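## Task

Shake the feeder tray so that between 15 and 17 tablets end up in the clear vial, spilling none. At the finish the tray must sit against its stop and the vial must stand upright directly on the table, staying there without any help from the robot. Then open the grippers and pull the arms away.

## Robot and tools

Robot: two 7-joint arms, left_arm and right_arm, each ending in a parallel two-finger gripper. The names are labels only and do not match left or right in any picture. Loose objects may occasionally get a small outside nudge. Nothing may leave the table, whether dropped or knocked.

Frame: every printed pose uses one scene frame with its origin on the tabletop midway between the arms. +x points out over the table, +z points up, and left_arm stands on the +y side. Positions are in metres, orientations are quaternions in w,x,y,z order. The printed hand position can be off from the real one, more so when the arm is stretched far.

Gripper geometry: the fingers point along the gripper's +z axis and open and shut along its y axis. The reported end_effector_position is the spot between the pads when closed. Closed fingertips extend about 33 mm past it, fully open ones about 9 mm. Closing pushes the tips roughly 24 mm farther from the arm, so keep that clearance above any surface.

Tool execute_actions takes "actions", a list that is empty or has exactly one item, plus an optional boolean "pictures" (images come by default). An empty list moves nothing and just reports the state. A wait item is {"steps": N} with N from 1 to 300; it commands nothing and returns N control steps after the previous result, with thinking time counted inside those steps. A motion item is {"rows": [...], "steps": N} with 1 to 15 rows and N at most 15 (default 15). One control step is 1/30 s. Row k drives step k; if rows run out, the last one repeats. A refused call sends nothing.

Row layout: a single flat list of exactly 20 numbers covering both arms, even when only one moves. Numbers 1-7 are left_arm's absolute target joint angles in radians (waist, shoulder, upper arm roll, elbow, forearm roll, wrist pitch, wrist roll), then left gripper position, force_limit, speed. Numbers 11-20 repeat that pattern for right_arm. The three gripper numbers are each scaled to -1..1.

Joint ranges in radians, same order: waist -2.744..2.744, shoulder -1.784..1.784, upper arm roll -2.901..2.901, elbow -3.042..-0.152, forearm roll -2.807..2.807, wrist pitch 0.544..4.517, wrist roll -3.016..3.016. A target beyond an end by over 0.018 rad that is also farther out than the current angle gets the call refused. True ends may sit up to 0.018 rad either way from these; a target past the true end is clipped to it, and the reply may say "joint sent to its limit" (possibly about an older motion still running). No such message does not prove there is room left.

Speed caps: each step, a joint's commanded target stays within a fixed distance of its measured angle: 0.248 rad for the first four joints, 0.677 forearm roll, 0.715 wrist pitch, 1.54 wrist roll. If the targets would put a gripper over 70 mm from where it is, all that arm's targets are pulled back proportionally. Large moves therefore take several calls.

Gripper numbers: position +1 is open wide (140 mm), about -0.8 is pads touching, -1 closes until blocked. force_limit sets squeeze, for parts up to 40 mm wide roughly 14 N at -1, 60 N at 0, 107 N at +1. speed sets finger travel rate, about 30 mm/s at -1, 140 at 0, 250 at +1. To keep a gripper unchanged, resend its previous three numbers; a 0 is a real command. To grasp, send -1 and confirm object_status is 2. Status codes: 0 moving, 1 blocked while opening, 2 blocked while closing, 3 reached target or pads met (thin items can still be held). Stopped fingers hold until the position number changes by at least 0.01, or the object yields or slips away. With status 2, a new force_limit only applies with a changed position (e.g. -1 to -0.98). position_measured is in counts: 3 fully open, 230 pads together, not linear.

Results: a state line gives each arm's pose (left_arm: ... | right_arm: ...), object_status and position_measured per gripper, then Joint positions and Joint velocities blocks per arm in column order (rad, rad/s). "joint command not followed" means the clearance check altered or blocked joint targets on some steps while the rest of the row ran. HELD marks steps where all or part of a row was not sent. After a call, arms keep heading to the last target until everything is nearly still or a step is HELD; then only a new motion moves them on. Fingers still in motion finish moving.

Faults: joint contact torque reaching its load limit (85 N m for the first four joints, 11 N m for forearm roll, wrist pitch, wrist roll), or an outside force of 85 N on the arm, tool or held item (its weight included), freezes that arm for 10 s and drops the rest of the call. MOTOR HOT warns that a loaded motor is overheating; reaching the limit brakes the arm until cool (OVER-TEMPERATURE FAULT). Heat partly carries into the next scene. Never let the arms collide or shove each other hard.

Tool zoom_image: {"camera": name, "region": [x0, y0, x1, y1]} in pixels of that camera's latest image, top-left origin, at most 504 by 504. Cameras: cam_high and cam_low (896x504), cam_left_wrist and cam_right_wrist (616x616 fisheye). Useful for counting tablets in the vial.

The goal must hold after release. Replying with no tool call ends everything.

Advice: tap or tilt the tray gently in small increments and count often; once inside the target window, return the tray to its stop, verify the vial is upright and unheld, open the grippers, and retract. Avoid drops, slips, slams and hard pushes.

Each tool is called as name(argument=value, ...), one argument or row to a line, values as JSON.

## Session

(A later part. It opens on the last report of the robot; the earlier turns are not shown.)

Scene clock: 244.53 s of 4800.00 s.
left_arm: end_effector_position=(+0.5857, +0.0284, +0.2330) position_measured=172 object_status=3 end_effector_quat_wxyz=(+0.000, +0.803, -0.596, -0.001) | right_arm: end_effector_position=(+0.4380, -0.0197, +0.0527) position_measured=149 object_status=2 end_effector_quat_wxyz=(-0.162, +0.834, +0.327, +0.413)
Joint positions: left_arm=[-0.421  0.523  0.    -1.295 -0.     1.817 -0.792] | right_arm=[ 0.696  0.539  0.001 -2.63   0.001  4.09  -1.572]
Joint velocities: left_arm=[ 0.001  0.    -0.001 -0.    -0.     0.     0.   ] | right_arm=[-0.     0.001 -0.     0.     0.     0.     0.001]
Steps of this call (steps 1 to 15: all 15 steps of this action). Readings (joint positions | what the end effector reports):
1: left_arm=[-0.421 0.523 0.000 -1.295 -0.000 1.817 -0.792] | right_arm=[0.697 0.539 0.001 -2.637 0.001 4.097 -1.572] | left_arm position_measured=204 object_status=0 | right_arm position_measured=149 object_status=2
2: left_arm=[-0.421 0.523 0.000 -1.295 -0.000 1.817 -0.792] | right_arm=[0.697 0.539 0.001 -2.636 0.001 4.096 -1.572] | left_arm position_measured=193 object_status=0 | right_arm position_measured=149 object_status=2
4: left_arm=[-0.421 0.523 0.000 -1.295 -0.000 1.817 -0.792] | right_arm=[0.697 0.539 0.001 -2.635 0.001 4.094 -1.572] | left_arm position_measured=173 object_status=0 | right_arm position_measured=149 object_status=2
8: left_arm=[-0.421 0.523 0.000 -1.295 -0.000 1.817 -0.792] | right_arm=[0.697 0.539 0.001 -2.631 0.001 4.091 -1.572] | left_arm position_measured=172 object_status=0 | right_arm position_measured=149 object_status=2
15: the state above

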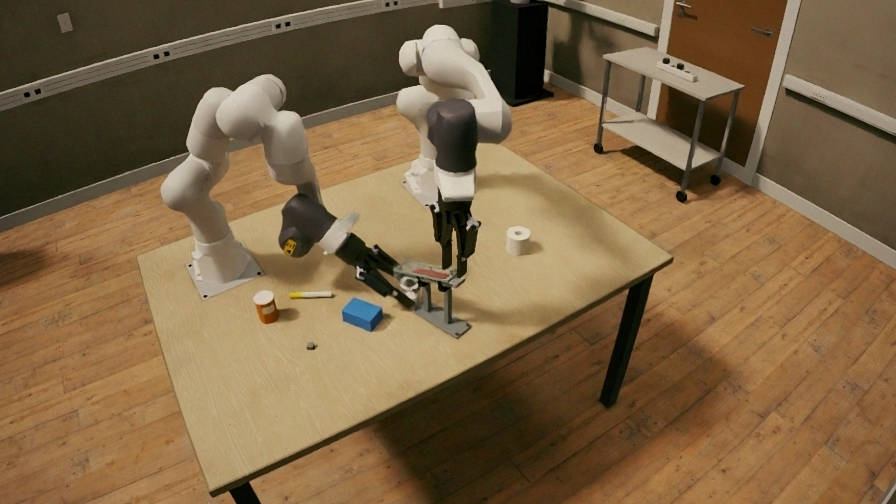

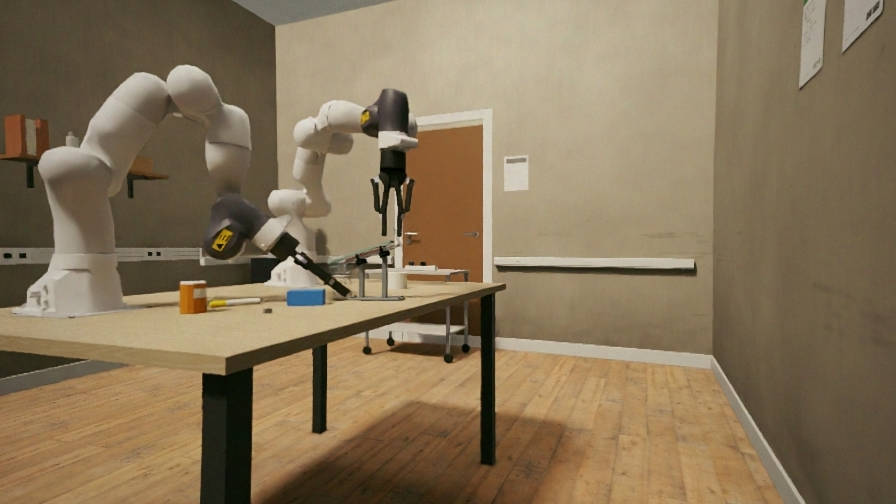

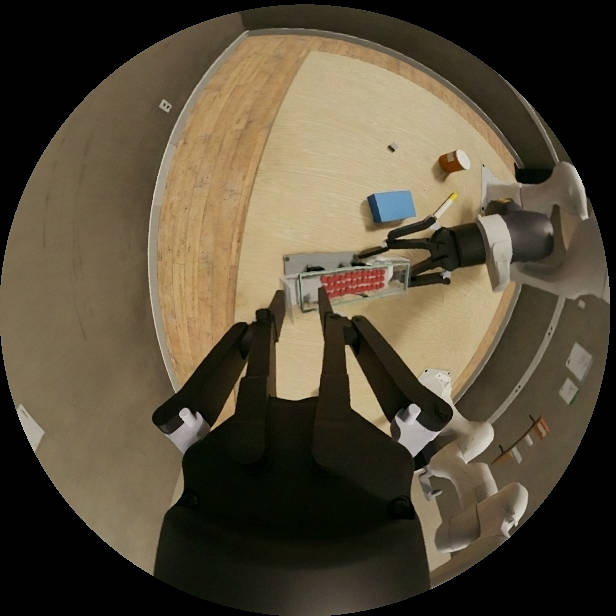

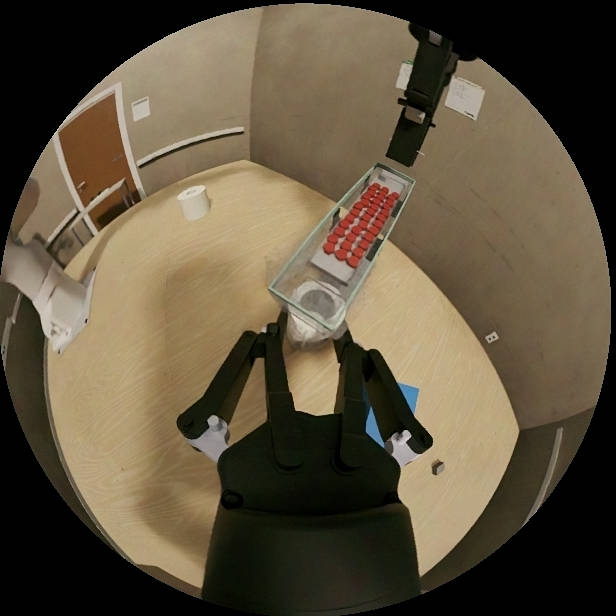

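execute_actions(
  actions=[
    {"rows": [
[-0.4225,0.523,-0.001,-1.296,-0.002,1.814,-0.794,-0.357,-1,0, 0.6985,0.5405,0,-2.628,0,4.088,-1.575,-1,-0.6,-0.7],
[-0.4225,0.523,-0.001,-1.296,-0.002,1.814,-0.794,-0.357,-1,0, 0.700,0.540,0,-2.628,0,4.089,-1.575,-1,-0.6,-0.7],
[-0.4225,0.523,-0.001,-1.296,-0.002,1.814,-0.794,-0.357,-1,0, 0.7015,0.540,0,-2.628,0,4.089,-1.575,-1,-0.6,-0.7],
[-0.4225,0.523,-0.001,-1.296,-0.002,1.814,-0.794,-0.357,-1,0, 0.7025,0.540,0,-2.628,0,4.089,-1.575,-1,-0.6,-0.7],
[-0.4225,0.523,-0.001,-1.296,-0.002,1.814,-0.794,-0.357,-1,0, 0.703,0.540,0,-2.628,0,4.089,-1.575,-1,-0.6,-0.7],
[-0.4225,0.523,-0.001,-1.296,-0.002,1.814,-0.794,-0.58,-1,0.4, 0.703,0.540,0,-2.628,0,4.089,-1.575,-1,-0.6,-0.7],
[-0.4225,0.523,-0.001,-1.296,-0.002,1.814,-0.794,-0.58,-1,0.4, 0.703,0.540,0,-2.628,0,4.089,-1.575,-1,-0.6,-0.7],
[-0.4225,0.523,-0.001,-1.296,-0.002,1.814,-0.794,-0.58,-1,0.4, 0.703,0.540,0,-2.628,0,4.089,-1.575,-1,-0.6,-0.7],
[-0.4225,0.523,-0.001,-1.296,-0.002,1.814,-0.794,-0.58,-1,0.4, 0.703,0.540,0,-2.628,0,4.089,-1.575,-1,-0.6,-0.7],
[-0.4225,0.523,-0.001,-1.296,-0.002,1.814,-0.794,-0.357,-1,1, 0.703,0.540,0,-2.628,0,4.089,-1.575,-1,-0.6,-0.7]
], "steps": 14},
  ],
  pictures=false,
)

execute_actions(
  actions=[
    {"rows": [
[-0.4225,0.523,-0.001,-1.296,-0.002,1.814,-0.794,-0.58,-1,0.4, 0.703,0.540,0,-2.628,0,4.089,-1.575,-1,-0.6,-0.7],
[-0.4225,0.523,-0.001,-1.296,-0.002,1.814,-0.794,-0.58,-1,0.4, 0.703,0.540,0,-2.628,0,4.089,-1.575,-1,-0.6,-0.7],
[-0.4225,0.523,-0.001,-1.296,-0.002,1.814,-0.794,-0.58,-1,0.4, 0.703,0.540,0,-2.628,0,4.089,-1.575,-1,-0.6,-0.7],
[-0.4225,0.523,-0.001,-1.296,-0.002,1.814,-0.794,-0.58,-1,0.4, 0.703,0.540,0,-2.628,0,4.089,-1.575,-1,-0.6,-0.7],
[-0.4225,0.523,-0.001,-1.296,-0.002,1.814,-0.794,-0.357,-1,1, 0.703,0.540,0,-2.628,0,4.089,-1.575,-1,-0.6,-0.7]
], "steps": 15},
  ],
  pictures=false,
)

execute_actions(
  actions=[
    {"steps": 6},
  ],
)

zoom_image(
  camera="cam_right_wrist",
  region=[240, 230, 400, 390],
)

zoom_image(
  camera="cam_right_wrist",
  region=[290, 150, 430, 300],
)

zoom_image(
  camera="cam_left_wrist",
  region=[260, 230, 430, 340],
)

Scene clock: 260.87 s of 4800.00 s.
left_arm: end_effector_position=(+0.5859, +0.0285, +0.2331) position_measured=174 object_status=0 end_effector_quat_wxyz=(-0.000, +0.803, -0.596, -0.001) | right_arm: end_effector_position=(+0.4360, -0.0174, +0.0528) position_measured=149 object_status=2 end_effector_quat_wxyz=(-0.163, +0.833, +0.329, +0.413)
Joint positions: left_arm=[-0.421  0.523  0.    -1.295  0.     1.817 -0.792] | right_arm=[ 0.701  0.539  0.001 -2.63   0.001  4.09  -1.572]
Joint velocities: left_arm=[ 0.     0.    -0.001 -0.     0.001 -0.001  0.001] | right_arm=[-0.     0.001  0.001 -0.    -0.001 -0.     0.001]
Steps of this call (steps 1 to 15: the robot went on to your last target; steps 16 to 90: nothing new was sent; then 12.87 s passed at rest; steps 91 to 104: all 14 steps of this action). Readings (joint positions | what the end effector reports):
91: left_arm=[-0.421 0.523 0.000 -1.295 -0.000 1.816 -0.792] | right_arm=[0.697 0.539 0.001 -2.630 0.001 4.090 -1.572] | left_arm position_measured=172 object_status=0 | right_arm position_measured=149 object_status=2
92: left_arm=[-0.421 0.523 0.000 -1.295 -0.000 1.816 -0.792] | right_arm=[0.697 0.539 0.001 -2.630 0.001 4.090 -1.572] | left_arm position_measured=174 object_status=0 | right_arm position_measured=149 object_status=2
94: left_arm=[-0.421 0.523 0.000 -1.295 -0.000 1.816 -0.792] | right_arm=[0.699 0.539 0.001 -2.630 0.001 4.090 -1.572] | left_arm position_measured=174 object_status=0 | right_arm position_measured=149 object_status=2
98: left_arm=[-0.421 0.523 0.000 -1.295 0.000 1.817 -0.792] | right_arm=[0.701 0.539 0.001 -2.630 0.001 4.090 -1.572] | left_arm position_measured=192 object_status=0 | right_arm position_measured=149 object_status=2
104: the state above

Scene clock: 261.37 s of 4800.00 s.
left_arm: end_effector_position=(+0.5858, +0.0286, +0.2331) position_measured=174 object_status=0 end_effector_quat_wxyz=(-0.000, +0.803, -0.596, -0.001) | right_arm: end_effector_position=(+0.4360, -0.0173, +0.0529) position_measured=149 object_status=2 end_effector_quat_wxyz=(-0.163, +0.833, +0.329, +0.413)
Joint positions: left_arm=[-0.421  0.523  0.    -1.295  0.     1.817 -0.792] | right_arm=[ 0.702  0.539  0.001 -2.63   0.001  4.09  -1.572]
Joint velocities: left_arm=[ 0.    -0.     0.    -0.002  0.001 -0.002  0.001] | right_arm=[-0.001 -0.002 -0.     0.    -0.    -0.     0.   ]
Steps of this call (steps 1 to 15: all 15 steps of this action). Readings (joint positions | what the end effector reports):
1: left_arm=[-0.421 0.523 0.000 -1.295 0.000 1.817 -0.792] | right_arm=[0.701 0.539 0.001 -2.630 0.001 4.090 -1.572] | left_arm position_measured=174 object_status=0 | right_arm position_measured=149 object_status=2
2: left_arm=[-0.421 0.523 0.001 -1.295 0.000 1.817 -0.792] | right_arm=[0.701 0.539 0.001 -2.630 0.001 4.090 -1.572] | left_arm position_measured=182 object_status=0 | right_arm position_measured=149 object_status=2
4: left_arm=[-0.421 0.523 0.001 -1.295 0.000 1.817 -0.792] | right_arm=[0.701 0.539 0.001 -2.630 0.001 4.090 -1.572] | left_arm position_measured=200 object_status=0 | right_arm position_measured=149 object_status=2
8: left_arm=[-0.421 0.523 0.001 -1.295 0.000 1.817 -0.792] | right_arm=[0.701 0.539 0.001 -2.630 0.001 4.090 -1.572] | left_arm position_measured=174 object_status=0 | right_arm position_measured=149 object_status=2
15: the state above

Scene clock: 261.57 s of 4800.00 s.
left_arm: end_effector_position=(+0.5858, +0.0286, +0.2331) position_measured=174 object_status=3 end_effector_quat_wxyz=(-0.000, +0.803, -0.596, -0.001) | right_arm: end_effector_position=(+0.4360, -0.0173, +0.0529) position_measured=149 object_status=2 end_effector_quat_wxyz=(-0.163, +0.833, +0.329, +0.413)
Joint positions: left_arm=[-0.421  0.523  0.    -1.295  0.     1.817 -0.792] | right_arm=[ 0.702  0.539  0.001 -2.63   0.001  4.09  -1.572]
Joint velocities: left_arm=[ 0.001 -0.001 -0.001 -0.001 -0.    -0.001  0.   ] | right_arm=[ 0.001 -0.001 -0.001  0.     0.    -0.001  0.001]
Steps of this call (steps 1 to 6: the robot went on to your last target). Readings (joint positions | what the end effector reports):
1: left_arm=[-0.421 0.523 0.000 -1.295 0.000 1.817 -0.792] | right_arm=[0.702 0.539 0.001 -2.630 0.001 4.090 -1.572] | left_arm position_measured=174 object_status=0 | right_arm position_measured=149 object_status=2
2: left_arm=[-0.421 0.523 0.000 -1.295 0.000 1.817 -0.792] | right_arm=[0.702 0.539 0.001 -2.630 0.001 4.090 -1.572] | left_arm position_measured=174 object_status=0 | right_arm position_measured=149 object_status=2
4: left_arm=[-0.421 0.523 0.000 -1.295 0.000 1.817 -0.792] | right_arm=[0.702 0.539 0.001 -2.630 0.001 4.090 -1.572] | left_arm position_measured=174 object_status=3 | right_arm position_measured=149 object_status=2
6: the state above

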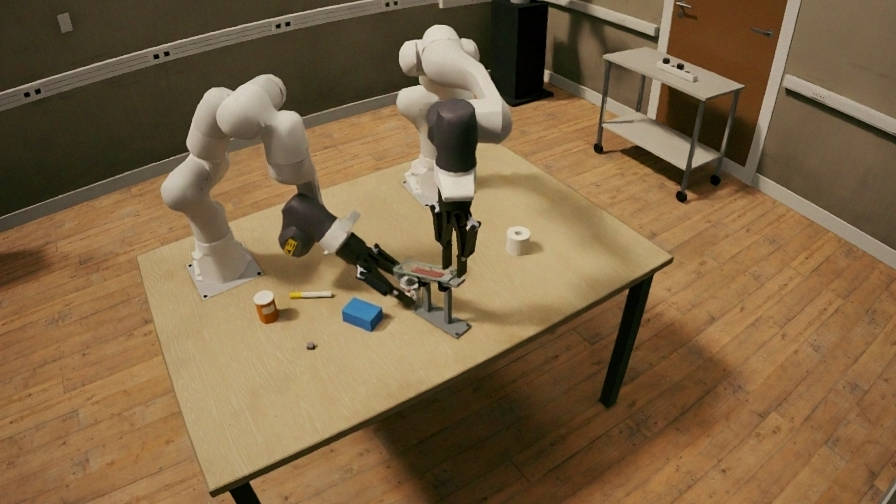

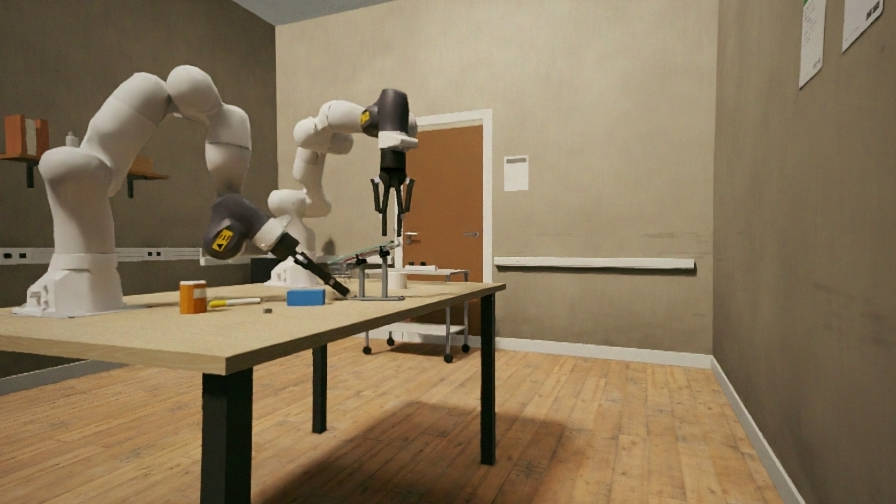

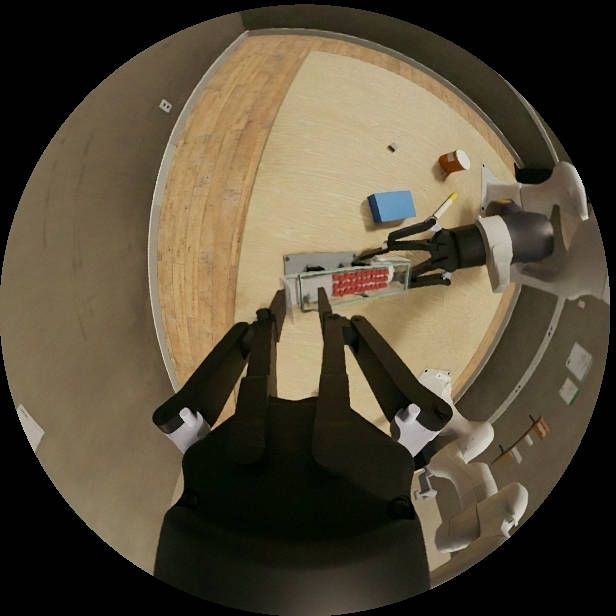

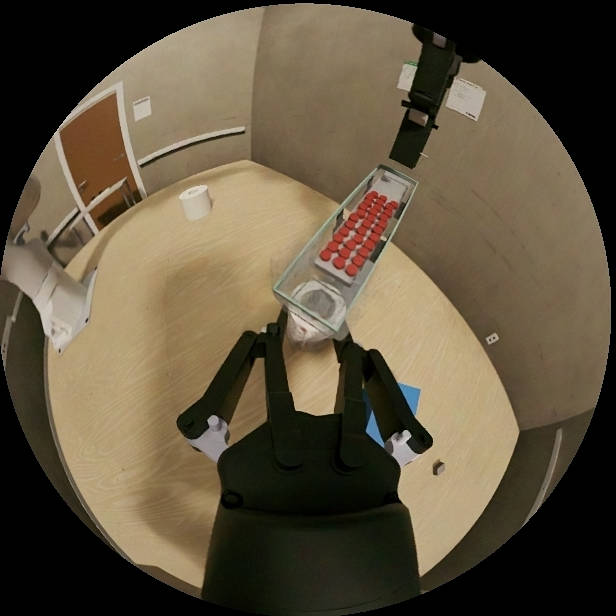

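Region (240, 230, 400, 390) of cam_right_wrist's 616x616 image, scaled by 3.150, with more detail than that image has.

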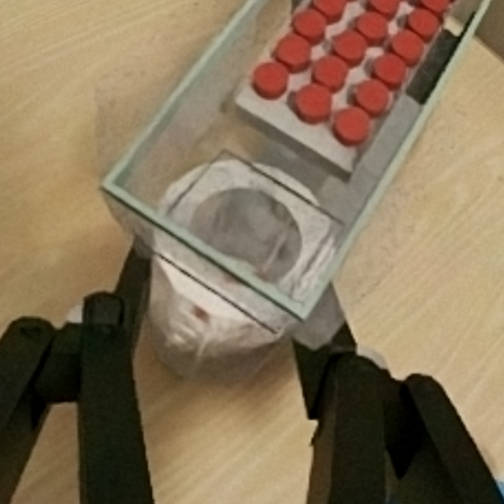

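Region (290, 150, 430, 300) of cam_right_wrist's 616x616 image, scaled by 3.360, with more detail than that image has; it fills the left 470 columns of this view, and the rest is white.

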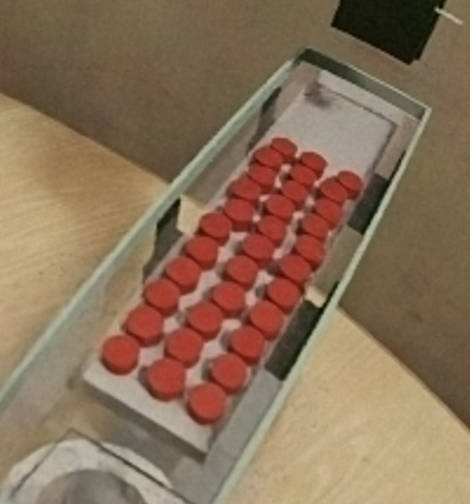

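Region (260, 230, 430, 340) of cam_left_wrist's 616x616 image, scaled by 2.965, with more detail than that image has; it fills the top 326 rows of this view, and the rest is white.

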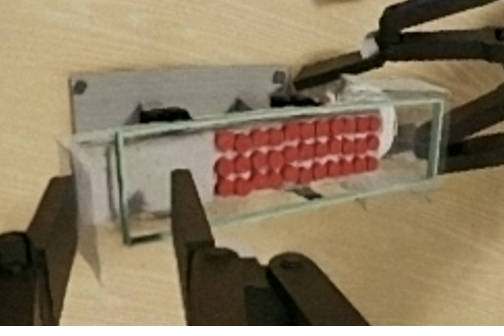

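execute_actions(
  actions=[
    {"rows": [
[-0.4225,0.523,-0.001,-1.296,-0.002,1.814,-0.794,-0.58,-1,0.4, 0.703,0.540,0,-2.628,0,4.089,-1.575,-1,-0.6,-0.7],
[-0.4225,0.523,-0.001,-1.296,-0.002,1.814,-0.794,-0.58,-1,0.4, 0.703,0.540,0,-2.628,0,4.089,-1.575,-1,-0.6,-0.7],
[-0.4225,0.523,-0.001,-1.296,-0.002,1.814,-0.794,-0.58,-1,0.4, 0.703,0.540,0,-2.628,0,4.089,-1.575,-1,-0.6,-0.7],
[-0.4225,0.523,-0.001,-1.296,-0.002,1.814,-0.794,-0.58,-1,0.4, 0.703,0.540,0,-2.628,0,4.089,-1.575,-1,-0.6,-0.7],
[-0.4225,0.523,-0.001,-1.296,-0.002,1.814,-0.794,-0.357,-1,1, 0.703,0.540,0,-2.628,0,4.089,-1.575,-1,-0.6,-0.7]
], "steps": 10},
  ],
  pictures=false,
)

execute_actions(
  actions=[
    {"rows": [
[-0.4225,0.523,-0.001,-1.296,-0.002,1.814,-0.794,-0.58,-1,0.4, 0.703,0.540,0,-2.628,0,4.089,-1.575,-1,-0.6,-0.7],
[-0.4225,0.523,-0.001,-1.296,-0.002,1.814,-0.794,-0.58,-1,0.4, 0.703,0.540,0,-2.628,0,4.089,-1.575,-1,-0.6,-0.7],
[-0.4225,0.523,-0.001,-1.296,-0.002,1.814,-0.794,-0.58,-1,0.4, 0.703,0.540,0,-2.628,0,4.089,-1.575,-1,-0.6,-0.7],
[-0.4225,0.523,-0.001,-1.296,-0.002,1.814,-0.794,-0.58,-1,0.4, 0.703,0.540,0,-2.628,0,4.089,-1.575,-1,-0.6,-0.7],
[-0.4225,0.523,-0.001,-1.296,-0.002,1.814,-0.794,-0.357,-1,1, 0.703,0.540,0,-2.628,0,4.089,-1.575,-1,-0.6,-0.7]
], "steps": 10},
  ],
  pictures=false,
)

execute_actions(
  actions=[
    {"rows": [
[-0.4225,0.523,-0.001,-1.296,-0.002,1.814,-0.794,-0.58,-1,0.4, 0.703,0.540,0,-2.628,0,4.089,-1.575,-1,-0.6,-0.7],
[-0.4225,0.523,-0.001,-1.296,-0.002,1.814,-0.794,-0.58,-1,0.4, 0.703,0.540,0,-2.628,0,4.089,-1.575,-1,-0.6,-0.7],
[-0.4225,0.523,-0.001,-1.296,-0.002,1.814,-0.794,-0.58,-1,0.4, 0.703,0.540,0,-2.628,0,4.089,-1.575,-1,-0.6,-0.7],
[-0.4225,0.523,-0.001,-1.296,-0.002,1.814,-0.794,-0.58,-1,0.4, 0.703,0.540,0,-2.628,0,4.089,-1.575,-1,-0.6,-0.7],
[-0.4225,0.523,-0.001,-1.296,-0.002,1.814,-0.794,-0.357,-1,1, 0.703,0.540,0,-2.628,0,4.089,-1.575,-1,-0.6,-0.7]
], "steps": 10},
  ],
  pictures=false,
)

execute_actions(
  actions=[
    {"rows": [
[-0.4225,0.523,-0.001,-1.296,-0.002,1.814,-0.794,-0.58,-1,0.4, 0.703,0.540,0,-2.628,0,4.089,-1.575,-1,-0.6,-0.7],
[-0.4225,0.523,-0.001,-1.296,-0.002,1.814,-0.794,-0.58,-1,0.4, 0.703,0.540,0,-2.628,0,4.089,-1.575,-1,-0.6,-0.7],
[-0.4225,0.523,-0.001,-1.296,-0.002,1.814,-0.794,-0.58,-1,0.4, 0.703,0.540,0,-2.628,0,4.089,-1.575,-1,-0.6,-0.7],
[-0.4225,0.523,-0.001,-1.296,-0.002,1.814,-0.794,-0.58,-1,0.4, 0.703,0.540,0,-2.628,0,4.089,-1.575,-1,-0.6,-0.7],
[-0.4225,0.523,-0.001,-1.296,-0.002,1.814,-0.794,-0.357,-1,1, 0.703,0.540,0,-2.628,0,4.089,-1.575,-1,-0.6,-0.7]
], "steps": 15},
  ],
  pictures=false,
)

execute_actions(
  actions=[
    {"steps": 8},
  ],
)

zoom_image(
  camera="cam_right_wrist",
  region=[240, 230, 400, 390],
)

zoom_image(
  camera="cam_right_wrist",
  region=[290, 150, 430, 300],
)

zoom_image(
  camera="cam_left_wrist",
  region=[260, 230, 430, 340],
)

Scene clock: 269.73 s of 4800.00 s.
left_arm: end_effector_position=(+0.5859, +0.0286, +0.2331) position_measured=174 object_status=0 end_effector_quat_wxyz=(-0.000, +0.803, -0.596, -0.001) | right_arm: end_effector_position=(+0.4360, -0.0172, +0.0529) position_measured=149 object_status=2 end_effector_quat_wxyz=(-0.163, +0.833, +0.329, +0.413)
Joint positions: left_arm=[-0.421  0.523  0.    -1.295  0.     1.817 -0.792] | right_arm=[ 0.702  0.539  0.001 -2.63   0.001  4.09  -1.572]
Joint velocities: left_arm=[-0.001  0.001 -0.002 -0.     0.     0.001  0.002] | right_arm=[ 0.001  0.    -0.001 -0.001  0.001 -0.    -0.001]
Steps of this call (steps 1 to 15: the robot went on to your last target; steps 16 to 90: nothing new was sent; then 4.83 s passed at rest; steps 91 to 100: all 10 steps of this action). Readings (joint positions | what the end effector reports):
91: left_arm=[-0.421 0.523 0.000 -1.295 0.000 1.817 -0.792] | right_arm=[0.702 0.539 0.001 -2.630 0.001 4.090 -1.572] | left_arm position_measured=174 object_status=0 | right_arm position_measured=149 object_status=2
92: left_arm=[-0.421 0.523 0.000 -1.295 0.000 1.817 -0.792] | right_arm=[0.702 0.539 0.001 -2.630 0.001 4.090 -1.572] | left_arm position_measured=182 object_status=0 | right_arm position_measured=149 object_status=2
94: left_arm=[-0.421 0.523 0.001 -1.295 0.000 1.817 -0.792] | right_arm=[0.702 0.539 0.001 -2.630 0.001 4.090 -1.572] | left_arm position_measured=200 object_status=0 | right_arm position_measured=149 object_status=2
98: left_arm=[-0.421 0.523 0.000 -1.295 0.000 1.817 -0.792] | right_arm=[0.702 0.539 0.001 -2.630 0.001 4.090 -1.572] | left_arm position_measured=174 object_status=0 | right_arm position_measured=149 object_status=2
100: the state above

Scene clock: 270.07 s of 4800.00 s.
left_arm: end_effector_position=(+0.5859, +0.0286, +0.2331) position_measured=174 object_status=0 end_effector_quat_wxyz=(-0.000, +0.803, -0.596, -0.001) | right_arm: end_effector_position=(+0.4360, -0.0172, +0.0529) position_measured=149 object_status=2 end_effector_quat_wxyz=(-0.163, +0.833, +0.329, +0.413)
Joint positions: left_arm=[-0.421  0.523  0.    -1.295  0.     1.817 -0.792] | right_arm=[ 0.702  0.539  0.001 -2.63   0.001  4.09  -1.572]
Joint velocities: left_arm=[-0.001  0.    -0.001  0.    -0.001 -0.002  0.001] | right_arm=[ 0.    -0.001 -0.001  0.    -0.    -0.001  0.001]
Steps of this call (steps 1 to 10: all 10 steps of this action). Readings (joint positions | what the end effector reports):
1: left_arm=[-0.421 0.523 0.000 -1.295 0.000 1.817 -0.792] | right_arm=[0.702 0.539 0.001 -2.630 0.001 4.090 -1.572] | left_arm position_measured=174 object_status=0 | right_arm position_measured=149 object_status=2
2: left_arm=[-0.421 0.523 0.001 -1.295 0.000 1.817 -0.792] | right_arm=[0.702 0.539 0.001 -2.630 0.001 4.090 -1.572] | left_arm position_measured=182 object_status=0 | right_arm position_measured=149 object_status=2
4: left_arm=[-0.421 0.523 0.001 -1.295 0.000 1.817 -0.792] | right_arm=[0.702 0.539 0.001 -2.630 0.001 4.090 -1.572] | left_arm position_measured=200 object_status=0 | right_arm position_measured=149 object_status=2
8: left_arm=[-0.421 0.523 0.001 -1.295 0.000 1.817 -0.792] | right_arm=[0.702 0.539 0.001 -2.630 0.001 4.090 -1.572] | left_arm position_measured=174 object_status=0 | right_arm position_measured=149 object_status=2
10: the state above

Scene clock: 270.40 s of 4800.00 s.
left_arm: end_effector_position=(+0.5860, +0.0286, +0.2331) position_measured=174 object_status=0 end_effector_quat_wxyz=(-0.000, +0.803, -0.596, -0.001) | right_arm: end_effector_position=(+0.4360, -0.0172, +0.0529) position_measured=149 object_status=2 end_effector_quat_wxyz=(-0.163, +0.833, +0.329, +0.413)
Joint positions: left_arm=[-0.421  0.523  0.    -1.295  0.     1.817 -0.792] | right_arm=[ 0.702  0.539  0.001 -2.63   0.001  4.09  -1.572]
Joint velocities: left_arm=[ 0.001 -0.    -0.001 -0.001  0.001 -0.002 -0.   ] | right_arm=[ 0.001  0.001 -0.002 -0.002 -0.001  0.001  0.   ]
Steps of this call (steps 1 to 10: all 10 steps of this action). Readings (joint positions | what the end effector reports):
1: left_arm=[-0.421 0.523 0.000 -1.295 0.000 1.817 -0.792] | right_arm=[0.702 0.539 0.001 -2.630 0.001 4.090 -1.572] | left_arm position_measured=174 object_status=0 | right_arm position_measured=149 object_status=2
2: left_arm=[-0.421 0.523 0.001 -1.295 0.000 1.817 -0.792] | right_arm=[0.702 0.539 0.001 -2.630 0.001 4.090 -1.572] | left_arm position_measured=182 object_status=0 | right_arm position_measured=149 object_status=2
4: left_arm=[-0.421 0.523 0.001 -1.295 0.000 1.817 -0.792] | right_arm=[0.702 0.539 0.001 -2.630 0.001 4.090 -1.572] | left_arm position_measured=200 object_status=0 | right_arm position_measured=149 object_status=2
8: left_arm=[-0.421 0.523 0.001 -1.295 0.000 1.817 -0.792] | right_arm=[0.702 0.539 0.001 -2.630 0.001 4.090 -1.572] | left_arm position_measured=174 object_status=0 | right_arm position_measured=149 object_status=2
10: the state above

Scene clock: 270.90 s of 4800.00 s.
left_arm: end_effector_position=(+0.5859, +0.0286, +0.2331) position_measured=174 object_status=0 end_effector_quat_wxyz=(-0.000, +0.803, -0.596, -0.001) | right_arm: end_effector_position=(+0.4360, -0.0172, +0.0529) position_measured=149 object_status=2 end_effector_quat_wxyz=(-0.163, +0.833, +0.329, +0.413)
Joint positions: left_arm=[-0.421  0.523  0.    -1.295  0.     1.817 -0.792] | right_arm=[ 0.702  0.539  0.001 -2.63   0.001  4.09  -1.572]
Joint velocities: left_arm=[-0.     0.    -0.002 -0.     0.002 -0.001 -0.   ] | right_arm=[ 0.001 -0.001  0.     0.    -0.001 -0.     0.001]
Steps of this call (steps 1 to 15: all 15 steps of this action). Readings (joint positions | what the end effector reports):
1: left_arm=[-0.421 0.523 0.000 -1.295 0.000 1.817 -0.792] | right_arm=[0.702 0.539 0.001 -2.630 0.001 4.090 -1.572] | left_arm position_measured=174 object_status=0 | right_arm position_measured=149 object_status=2
2: left_arm=[-0.421 0.523 0.001 -1.295 0.000 1.817 -0.792] | right_arm=[0.702 0.539 0.001 -2.630 0.001 4.090 -1.572] | left_arm position_measured=182 object_status=0 | right_arm position_measured=149 object_status=2
4: left_arm=[-0.421 0.523 0.001 -1.295 0.000 1.817 -0.792] | right_arm=[0.702 0.539 0.001 -2.630 0.001 4.090 -1.572] | left_arm position_measured=200 object_status=0 | right_arm position_measured=149 object_status=2
8: left_arm=[-0.421 0.523 0.001 -1.295 0.000 1.817 -0.792] | right_arm=[0.702 0.539 0.001 -2.630 0.001 4.090 -1.572] | left_arm position_measured=174 object_status=0 | right_arm position_measured=149 object_status=2
15: the state above

Scene clock: 271.17 s of 4800.00 s.
left_arm: end_effector_position=(+0.5858, +0.0286, +0.2331) position_measured=174 object_status=3 end_effector_quat_wxyz=(-0.000, +0.803, -0.596, -0.001) | right_arm: end_effector_position=(+0.4360, -0.0172, +0.0529) position_measured=149 object_status=2 end_effector_quat_wxyz=(-0.163, +0.833, +0.329, +0.413)
Joint positions: left_arm=[-0.421  0.523  0.    -1.295  0.     1.817 -0.792] | right_arm=[ 0.702  0.539  0.001 -2.63   0.001  4.09  -1.572]
Joint velocities: left_arm=[-0.     0.     0.    -0.     0.001  0.001 -0.   ] | right_arm=[ 0.    -0.001  0.001  0.002  0.    -0.001 -0.003]
Steps of this call (steps 1 to 8: the robot went on to your last target). Readings (joint positions | what the end effector reports):
1: left_arm=[-0.421 0.523 0.000 -1.295 0.000 1.817 -0.792] | right_arm=[0.702 0.539 0.001 -2.630 0.001 4.090 -1.572] | left_arm position_measured=174 object_status=0 | right_arm position_measured=149 object_status=2
2: left_arm=[-0.421 0.523 0.000 -1.295 0.000 1.817 -0.792] | right_arm=[0.702 0.539 0.001 -2.630 0.001 4.090 -1.572] | left_arm position_measured=174 object_status=0 | right_arm position_measured=149 object_status=2
4: left_arm=[-0.421 0.523 0.000 -1.295 0.000 1.817 -0.792] | right_arm=[0.702 0.539 0.001 -2.630 0.001 4.090 -1.572] | left_arm position_measured=174 object_status=3 | right_arm position_measured=149 object_status=2
8: the state above

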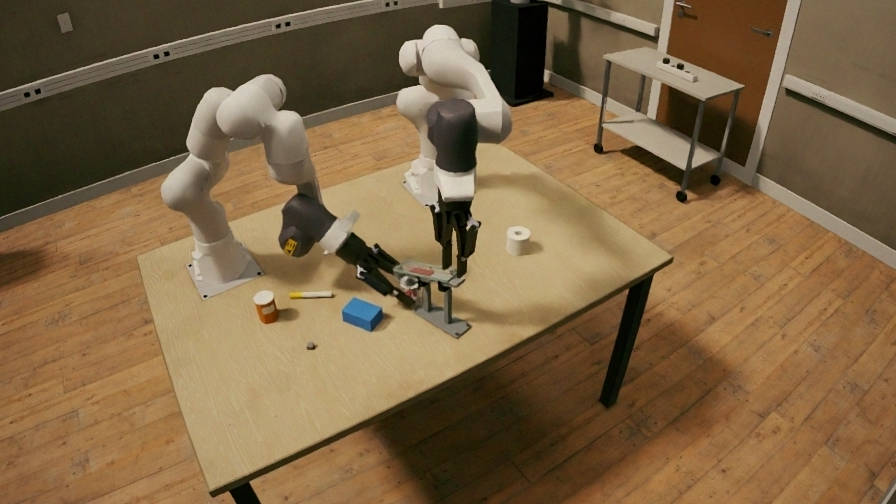

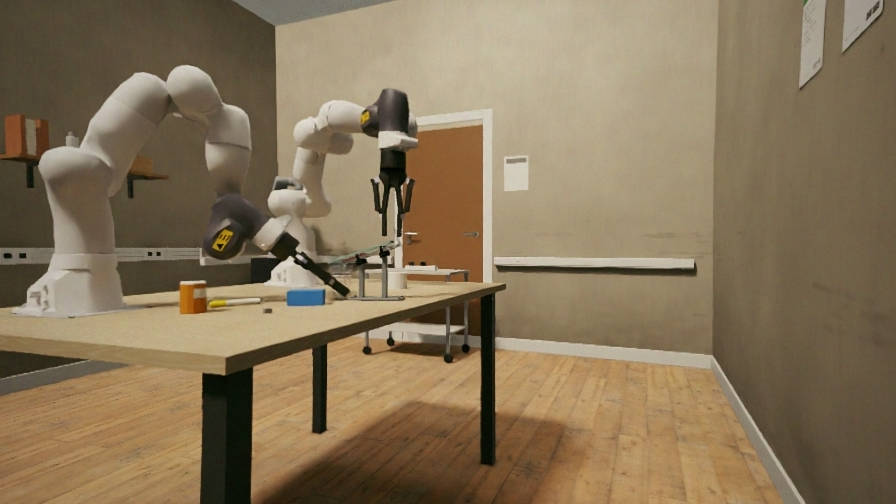

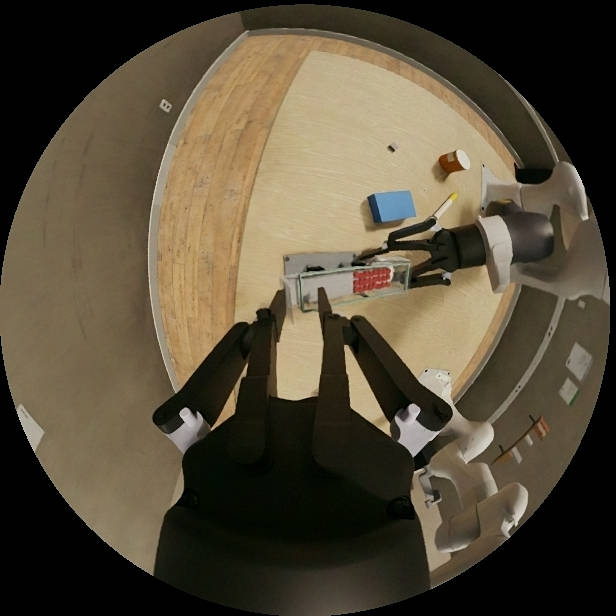

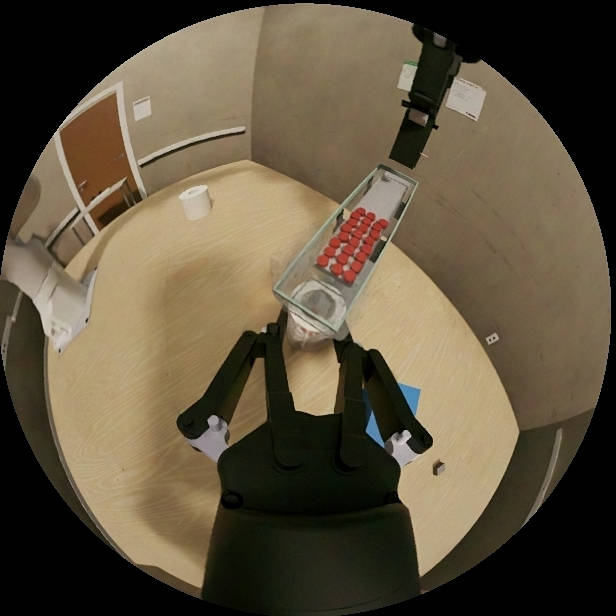

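Region (240, 230, 400, 390) of cam_right_wrist's 616x616 image, scaled by 3.150, with more detail than that image has.

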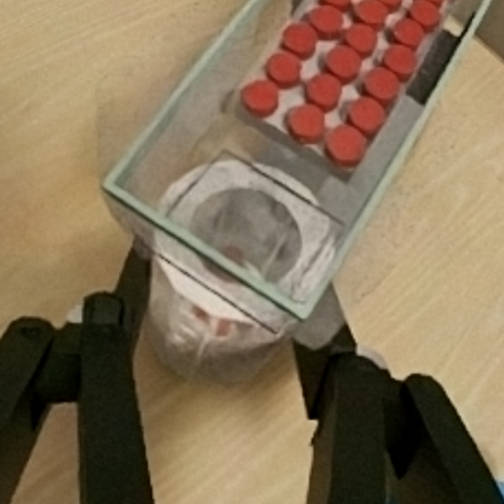

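Region (290, 150, 430, 300) of cam_right_wrist's 616x616 image, scaled by 3.360, with more detail than that image has; it fills the left 470 columns of this view, and the rest is white.

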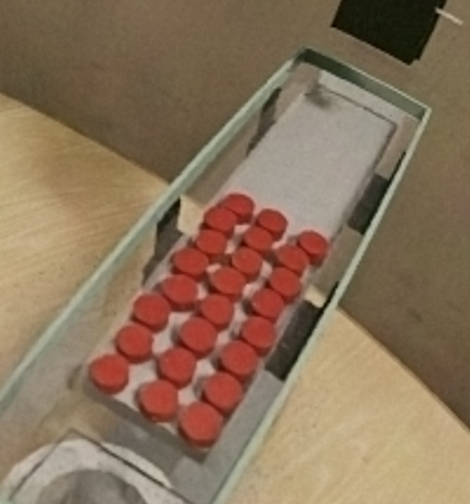

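Region (260, 230, 430, 340) of cam_left_wrist's 616x616 image, scaled by 2.965, with more detail than that image has; it fills the top 326 rows of this view, and the rest is white.

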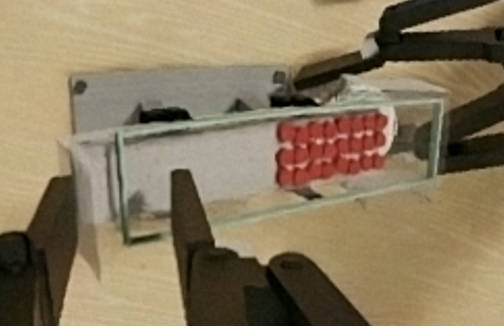

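execute_actions(
  actions=[
    {"rows": [
[-0.4225,0.523,-0.001,-1.296,-0.002,1.814,-0.794,-0.54,-1,0.4, 0.703,0.540,0,-2.628,0,4.089,-1.575,-1,-0.6,-0.7],
[-0.4225,0.523,-0.001,-1.296,-0.002,1.814,-0.794,-0.54,-1,0.4, 0.703,0.540,0,-2.628,0,4.089,-1.575,-1,-0.6,-0.7],
[-0.4225,0.523,-0.001,-1.296,-0.002,1.814,-0.794,-0.54,-1,0.4, 0.703,0.540,0,-2.628,0,4.089,-1.575,-1,-0.6,-0.7],
[-0.4225,0.523,-0.001,-1.296,-0.002,1.814,-0.794,-0.54,-1,0.4, 0.703,0.540,0,-2.628,0,4.089,-1.575,-1,-0.6,-0.7],
[-0.4225,0.523,-0.001,-1.296,-0.002,1.814,-0.794,-0.357,-1,1, 0.703,0.540,0,-2.628,0,4.089,-1.575,-1,-0.6,-0.7]
], "steps": 15},
  ],
  pictures=false,
)

execute_actions(
  actions=[
    {"steps": 8},
  ],
)

zoom_image(
  camera="cam_right_wrist",
  region=[240, 230, 400, 390],
)

zoom_image(
  camera="cam_right_wrist",
  region=[290, 150, 430, 300],
)

zoom_image(
  camera="cam_high",
  region=[380, 250, 460, 330],
)

zoom_image(
  camera="cam_low",
  region=[310, 245, 370, 305],
)

Scene clock: 277.07 s of 4800.00 s.
left_arm: end_effector_position=(+0.5858, +0.0285, +0.2331) position_measured=174 object_status=0 end_effector_quat_wxyz=(-0.000, +0.803, -0.596, -0.001) | right_arm: end_effector_position=(+0.4360, -0.0172, +0.0530) position_measured=149 object_status=2 end_effector_quat_wxyz=(-0.163, +0.833, +0.329, +0.413)
Joint positions: left_arm=[-0.421  0.523  0.    -1.295  0.     1.817 -0.792] | right_arm=[ 0.702  0.539  0.001 -2.629  0.001  4.09  -1.572]
Joint velocities: left_arm=[ 0.    -0.    -0.    -0.001 -0.002 -0.001 -0.002] | right_arm=[ 0.     0.    -0.    -0.001 -0.     0.    -0.001]
Steps of this call (steps 1 to 15: the robot went on to your last target; steps 16 to 90: nothing new was sent; then 2.40 s passed at rest; steps 91 to 105: all 15 steps of this action). Readings (joint positions | what the end effector reports):
91: left_arm=[-0.421 0.523 0.000 -1.295 0.000 1.817 -0.792] | right_arm=[0.702 0.539 0.001 -2.629 0.001 4.090 -1.572] | left_arm position_measured=174 object_status=0 | right_arm position_measured=149 object_status=2
92: left_arm=[-0.421 0.523 0.000 -1.295 0.000 1.817 -0.792] | right_arm=[0.702 0.539 0.001 -2.629 0.001 4.090 -1.572] | left_arm position_measured=182 object_status=0 | right_arm position_measured=149 object_status=2
94: left_arm=[-0.421 0.523 0.000 -1.295 0.000 1.817 -0.792] | right_arm=[0.702 0.539 0.001 -2.629 0.001 4.090 -1.572] | left_arm position_measured=196 object_status=0 | right_arm position_measured=149 object_status=2
98: left_arm=[-0.421 0.523 0.000 -1.295 0.000 1.817 -0.792] | right_arm=[0.702 0.539 0.001 -2.629 0.001 4.090 -1.572] | left_arm position_measured=174 object_status=0 | right_arm position_measured=149 object_status=2
105: the state above

Scene clock: 277.33 s of 4800.00 s.
left_arm: end_effector_position=(+0.5858, +0.0285, +0.2331) position_measured=174 object_status=3 end_effector_quat_wxyz=(+0.000, +0.803, -0.596, -0.001) | right_arm: end_effector_position=(+0.4360, -0.0172, +0.0530) position_measured=149 object_status=2 end_effector_quat_wxyz=(-0.163, +0.833, +0.329, +0.413)
Joint positions: left_arm=[-0.421  0.523  0.    -1.295  0.     1.817 -0.792] | right_arm=[ 0.702  0.539  0.001 -2.629  0.001  4.09  -1.572]
Joint velocities: left_arm=[-0.    -0.001 -0.001  0.     0.     0.001  0.   ] | right_arm=[-0.001 -0.    -0.     0.     0.001 -0.     0.001]
Steps of this call (steps 1 to 8: the robot went on to your last target). Readings (joint positions | what the end effector reports):
1: left_arm=[-0.421 0.523 0.000 -1.295 0.000 1.817 -0.792] | right_arm=[0.702 0.539 0.001 -2.629 0.001 4.090 -1.572] | left_arm position_measured=174 object_status=0 | right_arm position_measured=149 object_status=2
2: left_arm=[-0.421 0.523 0.000 -1.295 0.000 1.817 -0.792] | right_arm=[0.702 0.539 0.001 -2.629 0.001 4.090 -1.572] | left_arm position_measured=174 object_status=0 | right_arm position_measured=149 object_status=2
4: left_arm=[-0.421 0.523 0.000 -1.295 0.000 1.817 -0.792] | right_arm=[0.702 0.539 0.001 -2.629 0.001 4.090 -1.572] | left_arm position_measured=174 object_status=3 | right_arm position_measured=149 object_status=2
8: the state above

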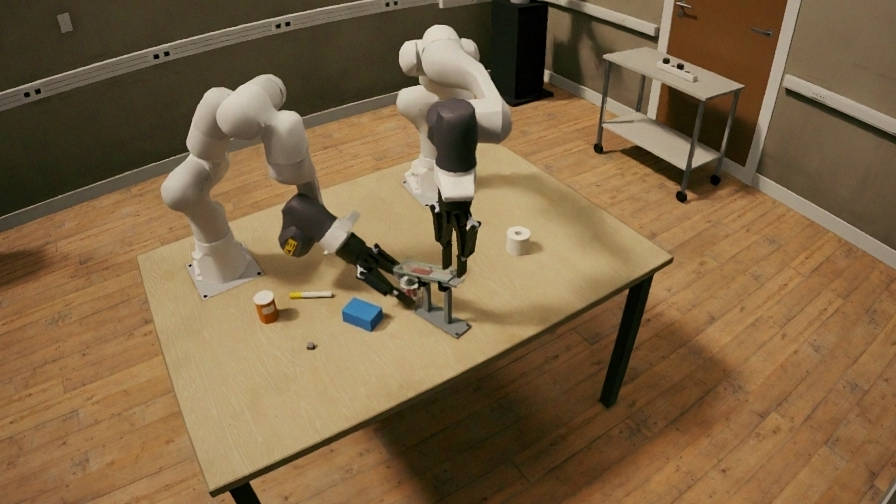

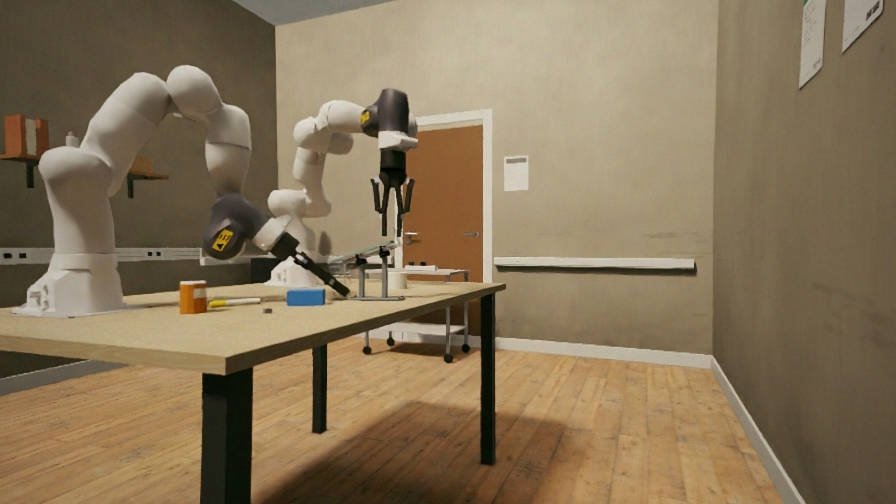

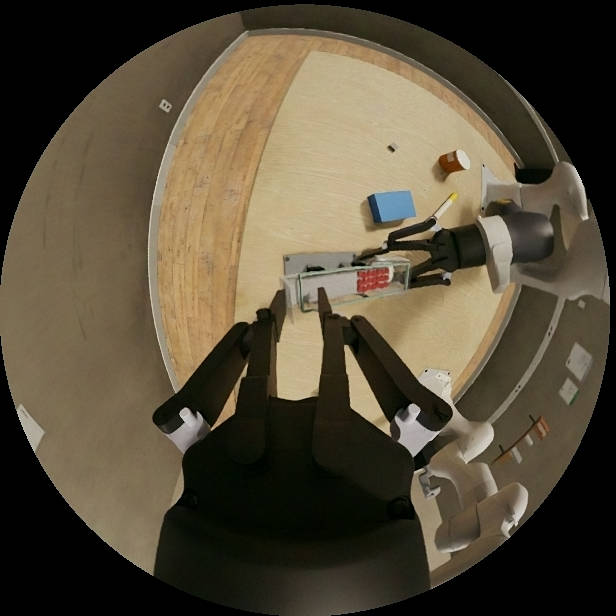

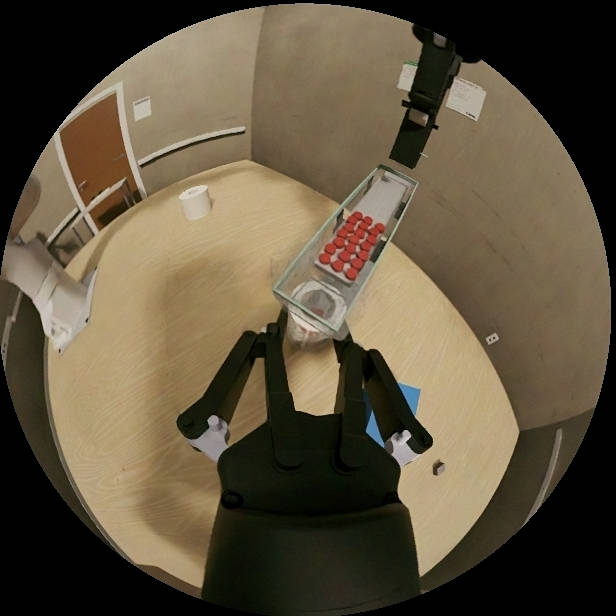

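Region (240, 230, 400, 390) of cam_right_wrist's 616x616 image, scaled by 3.150, with more detail than that image has.

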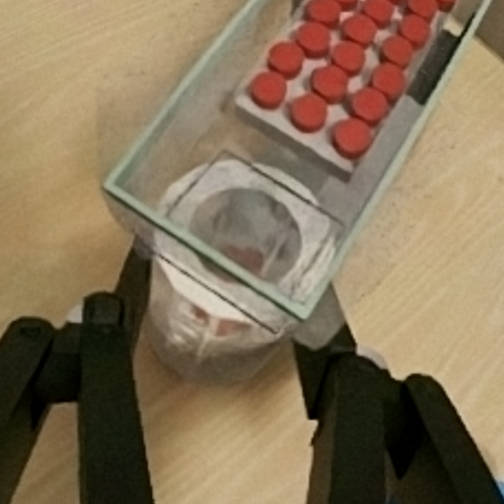

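Region (290, 150, 430, 300) of cam_right_wrist's 616x616 image, scaled by 3.360, with more detail than that image has; it fills the left 470 columns of this view, and the rest is white.

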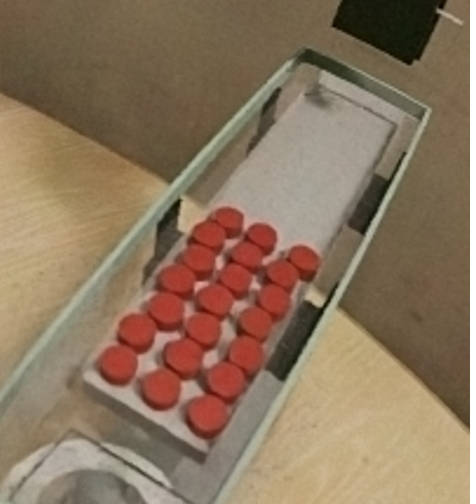

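Region (380, 250, 460, 330) of cam_high's 896x504 image, scaled by 6.300, with more detail than that image has.

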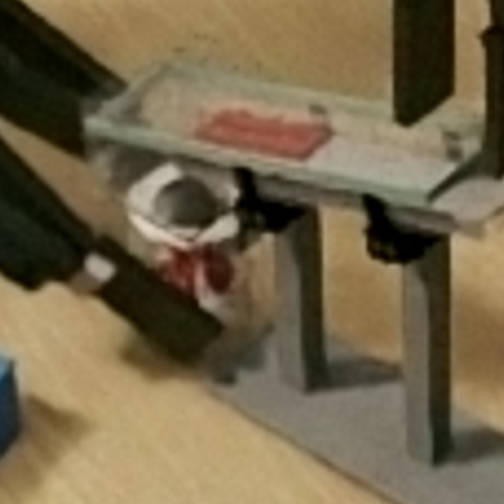

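Region (310, 245, 370, 305) of cam_low's 896x504 image, scaled by 8.400, with more detail than that image has.

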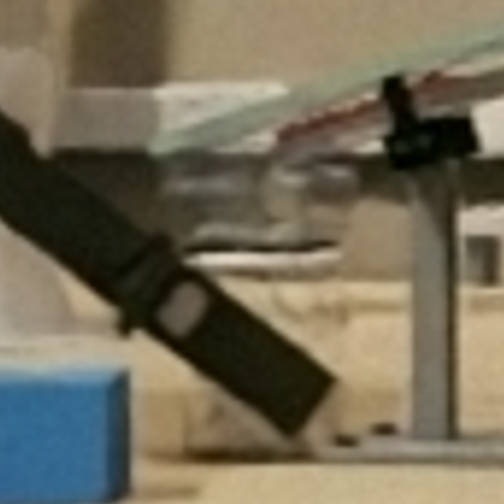

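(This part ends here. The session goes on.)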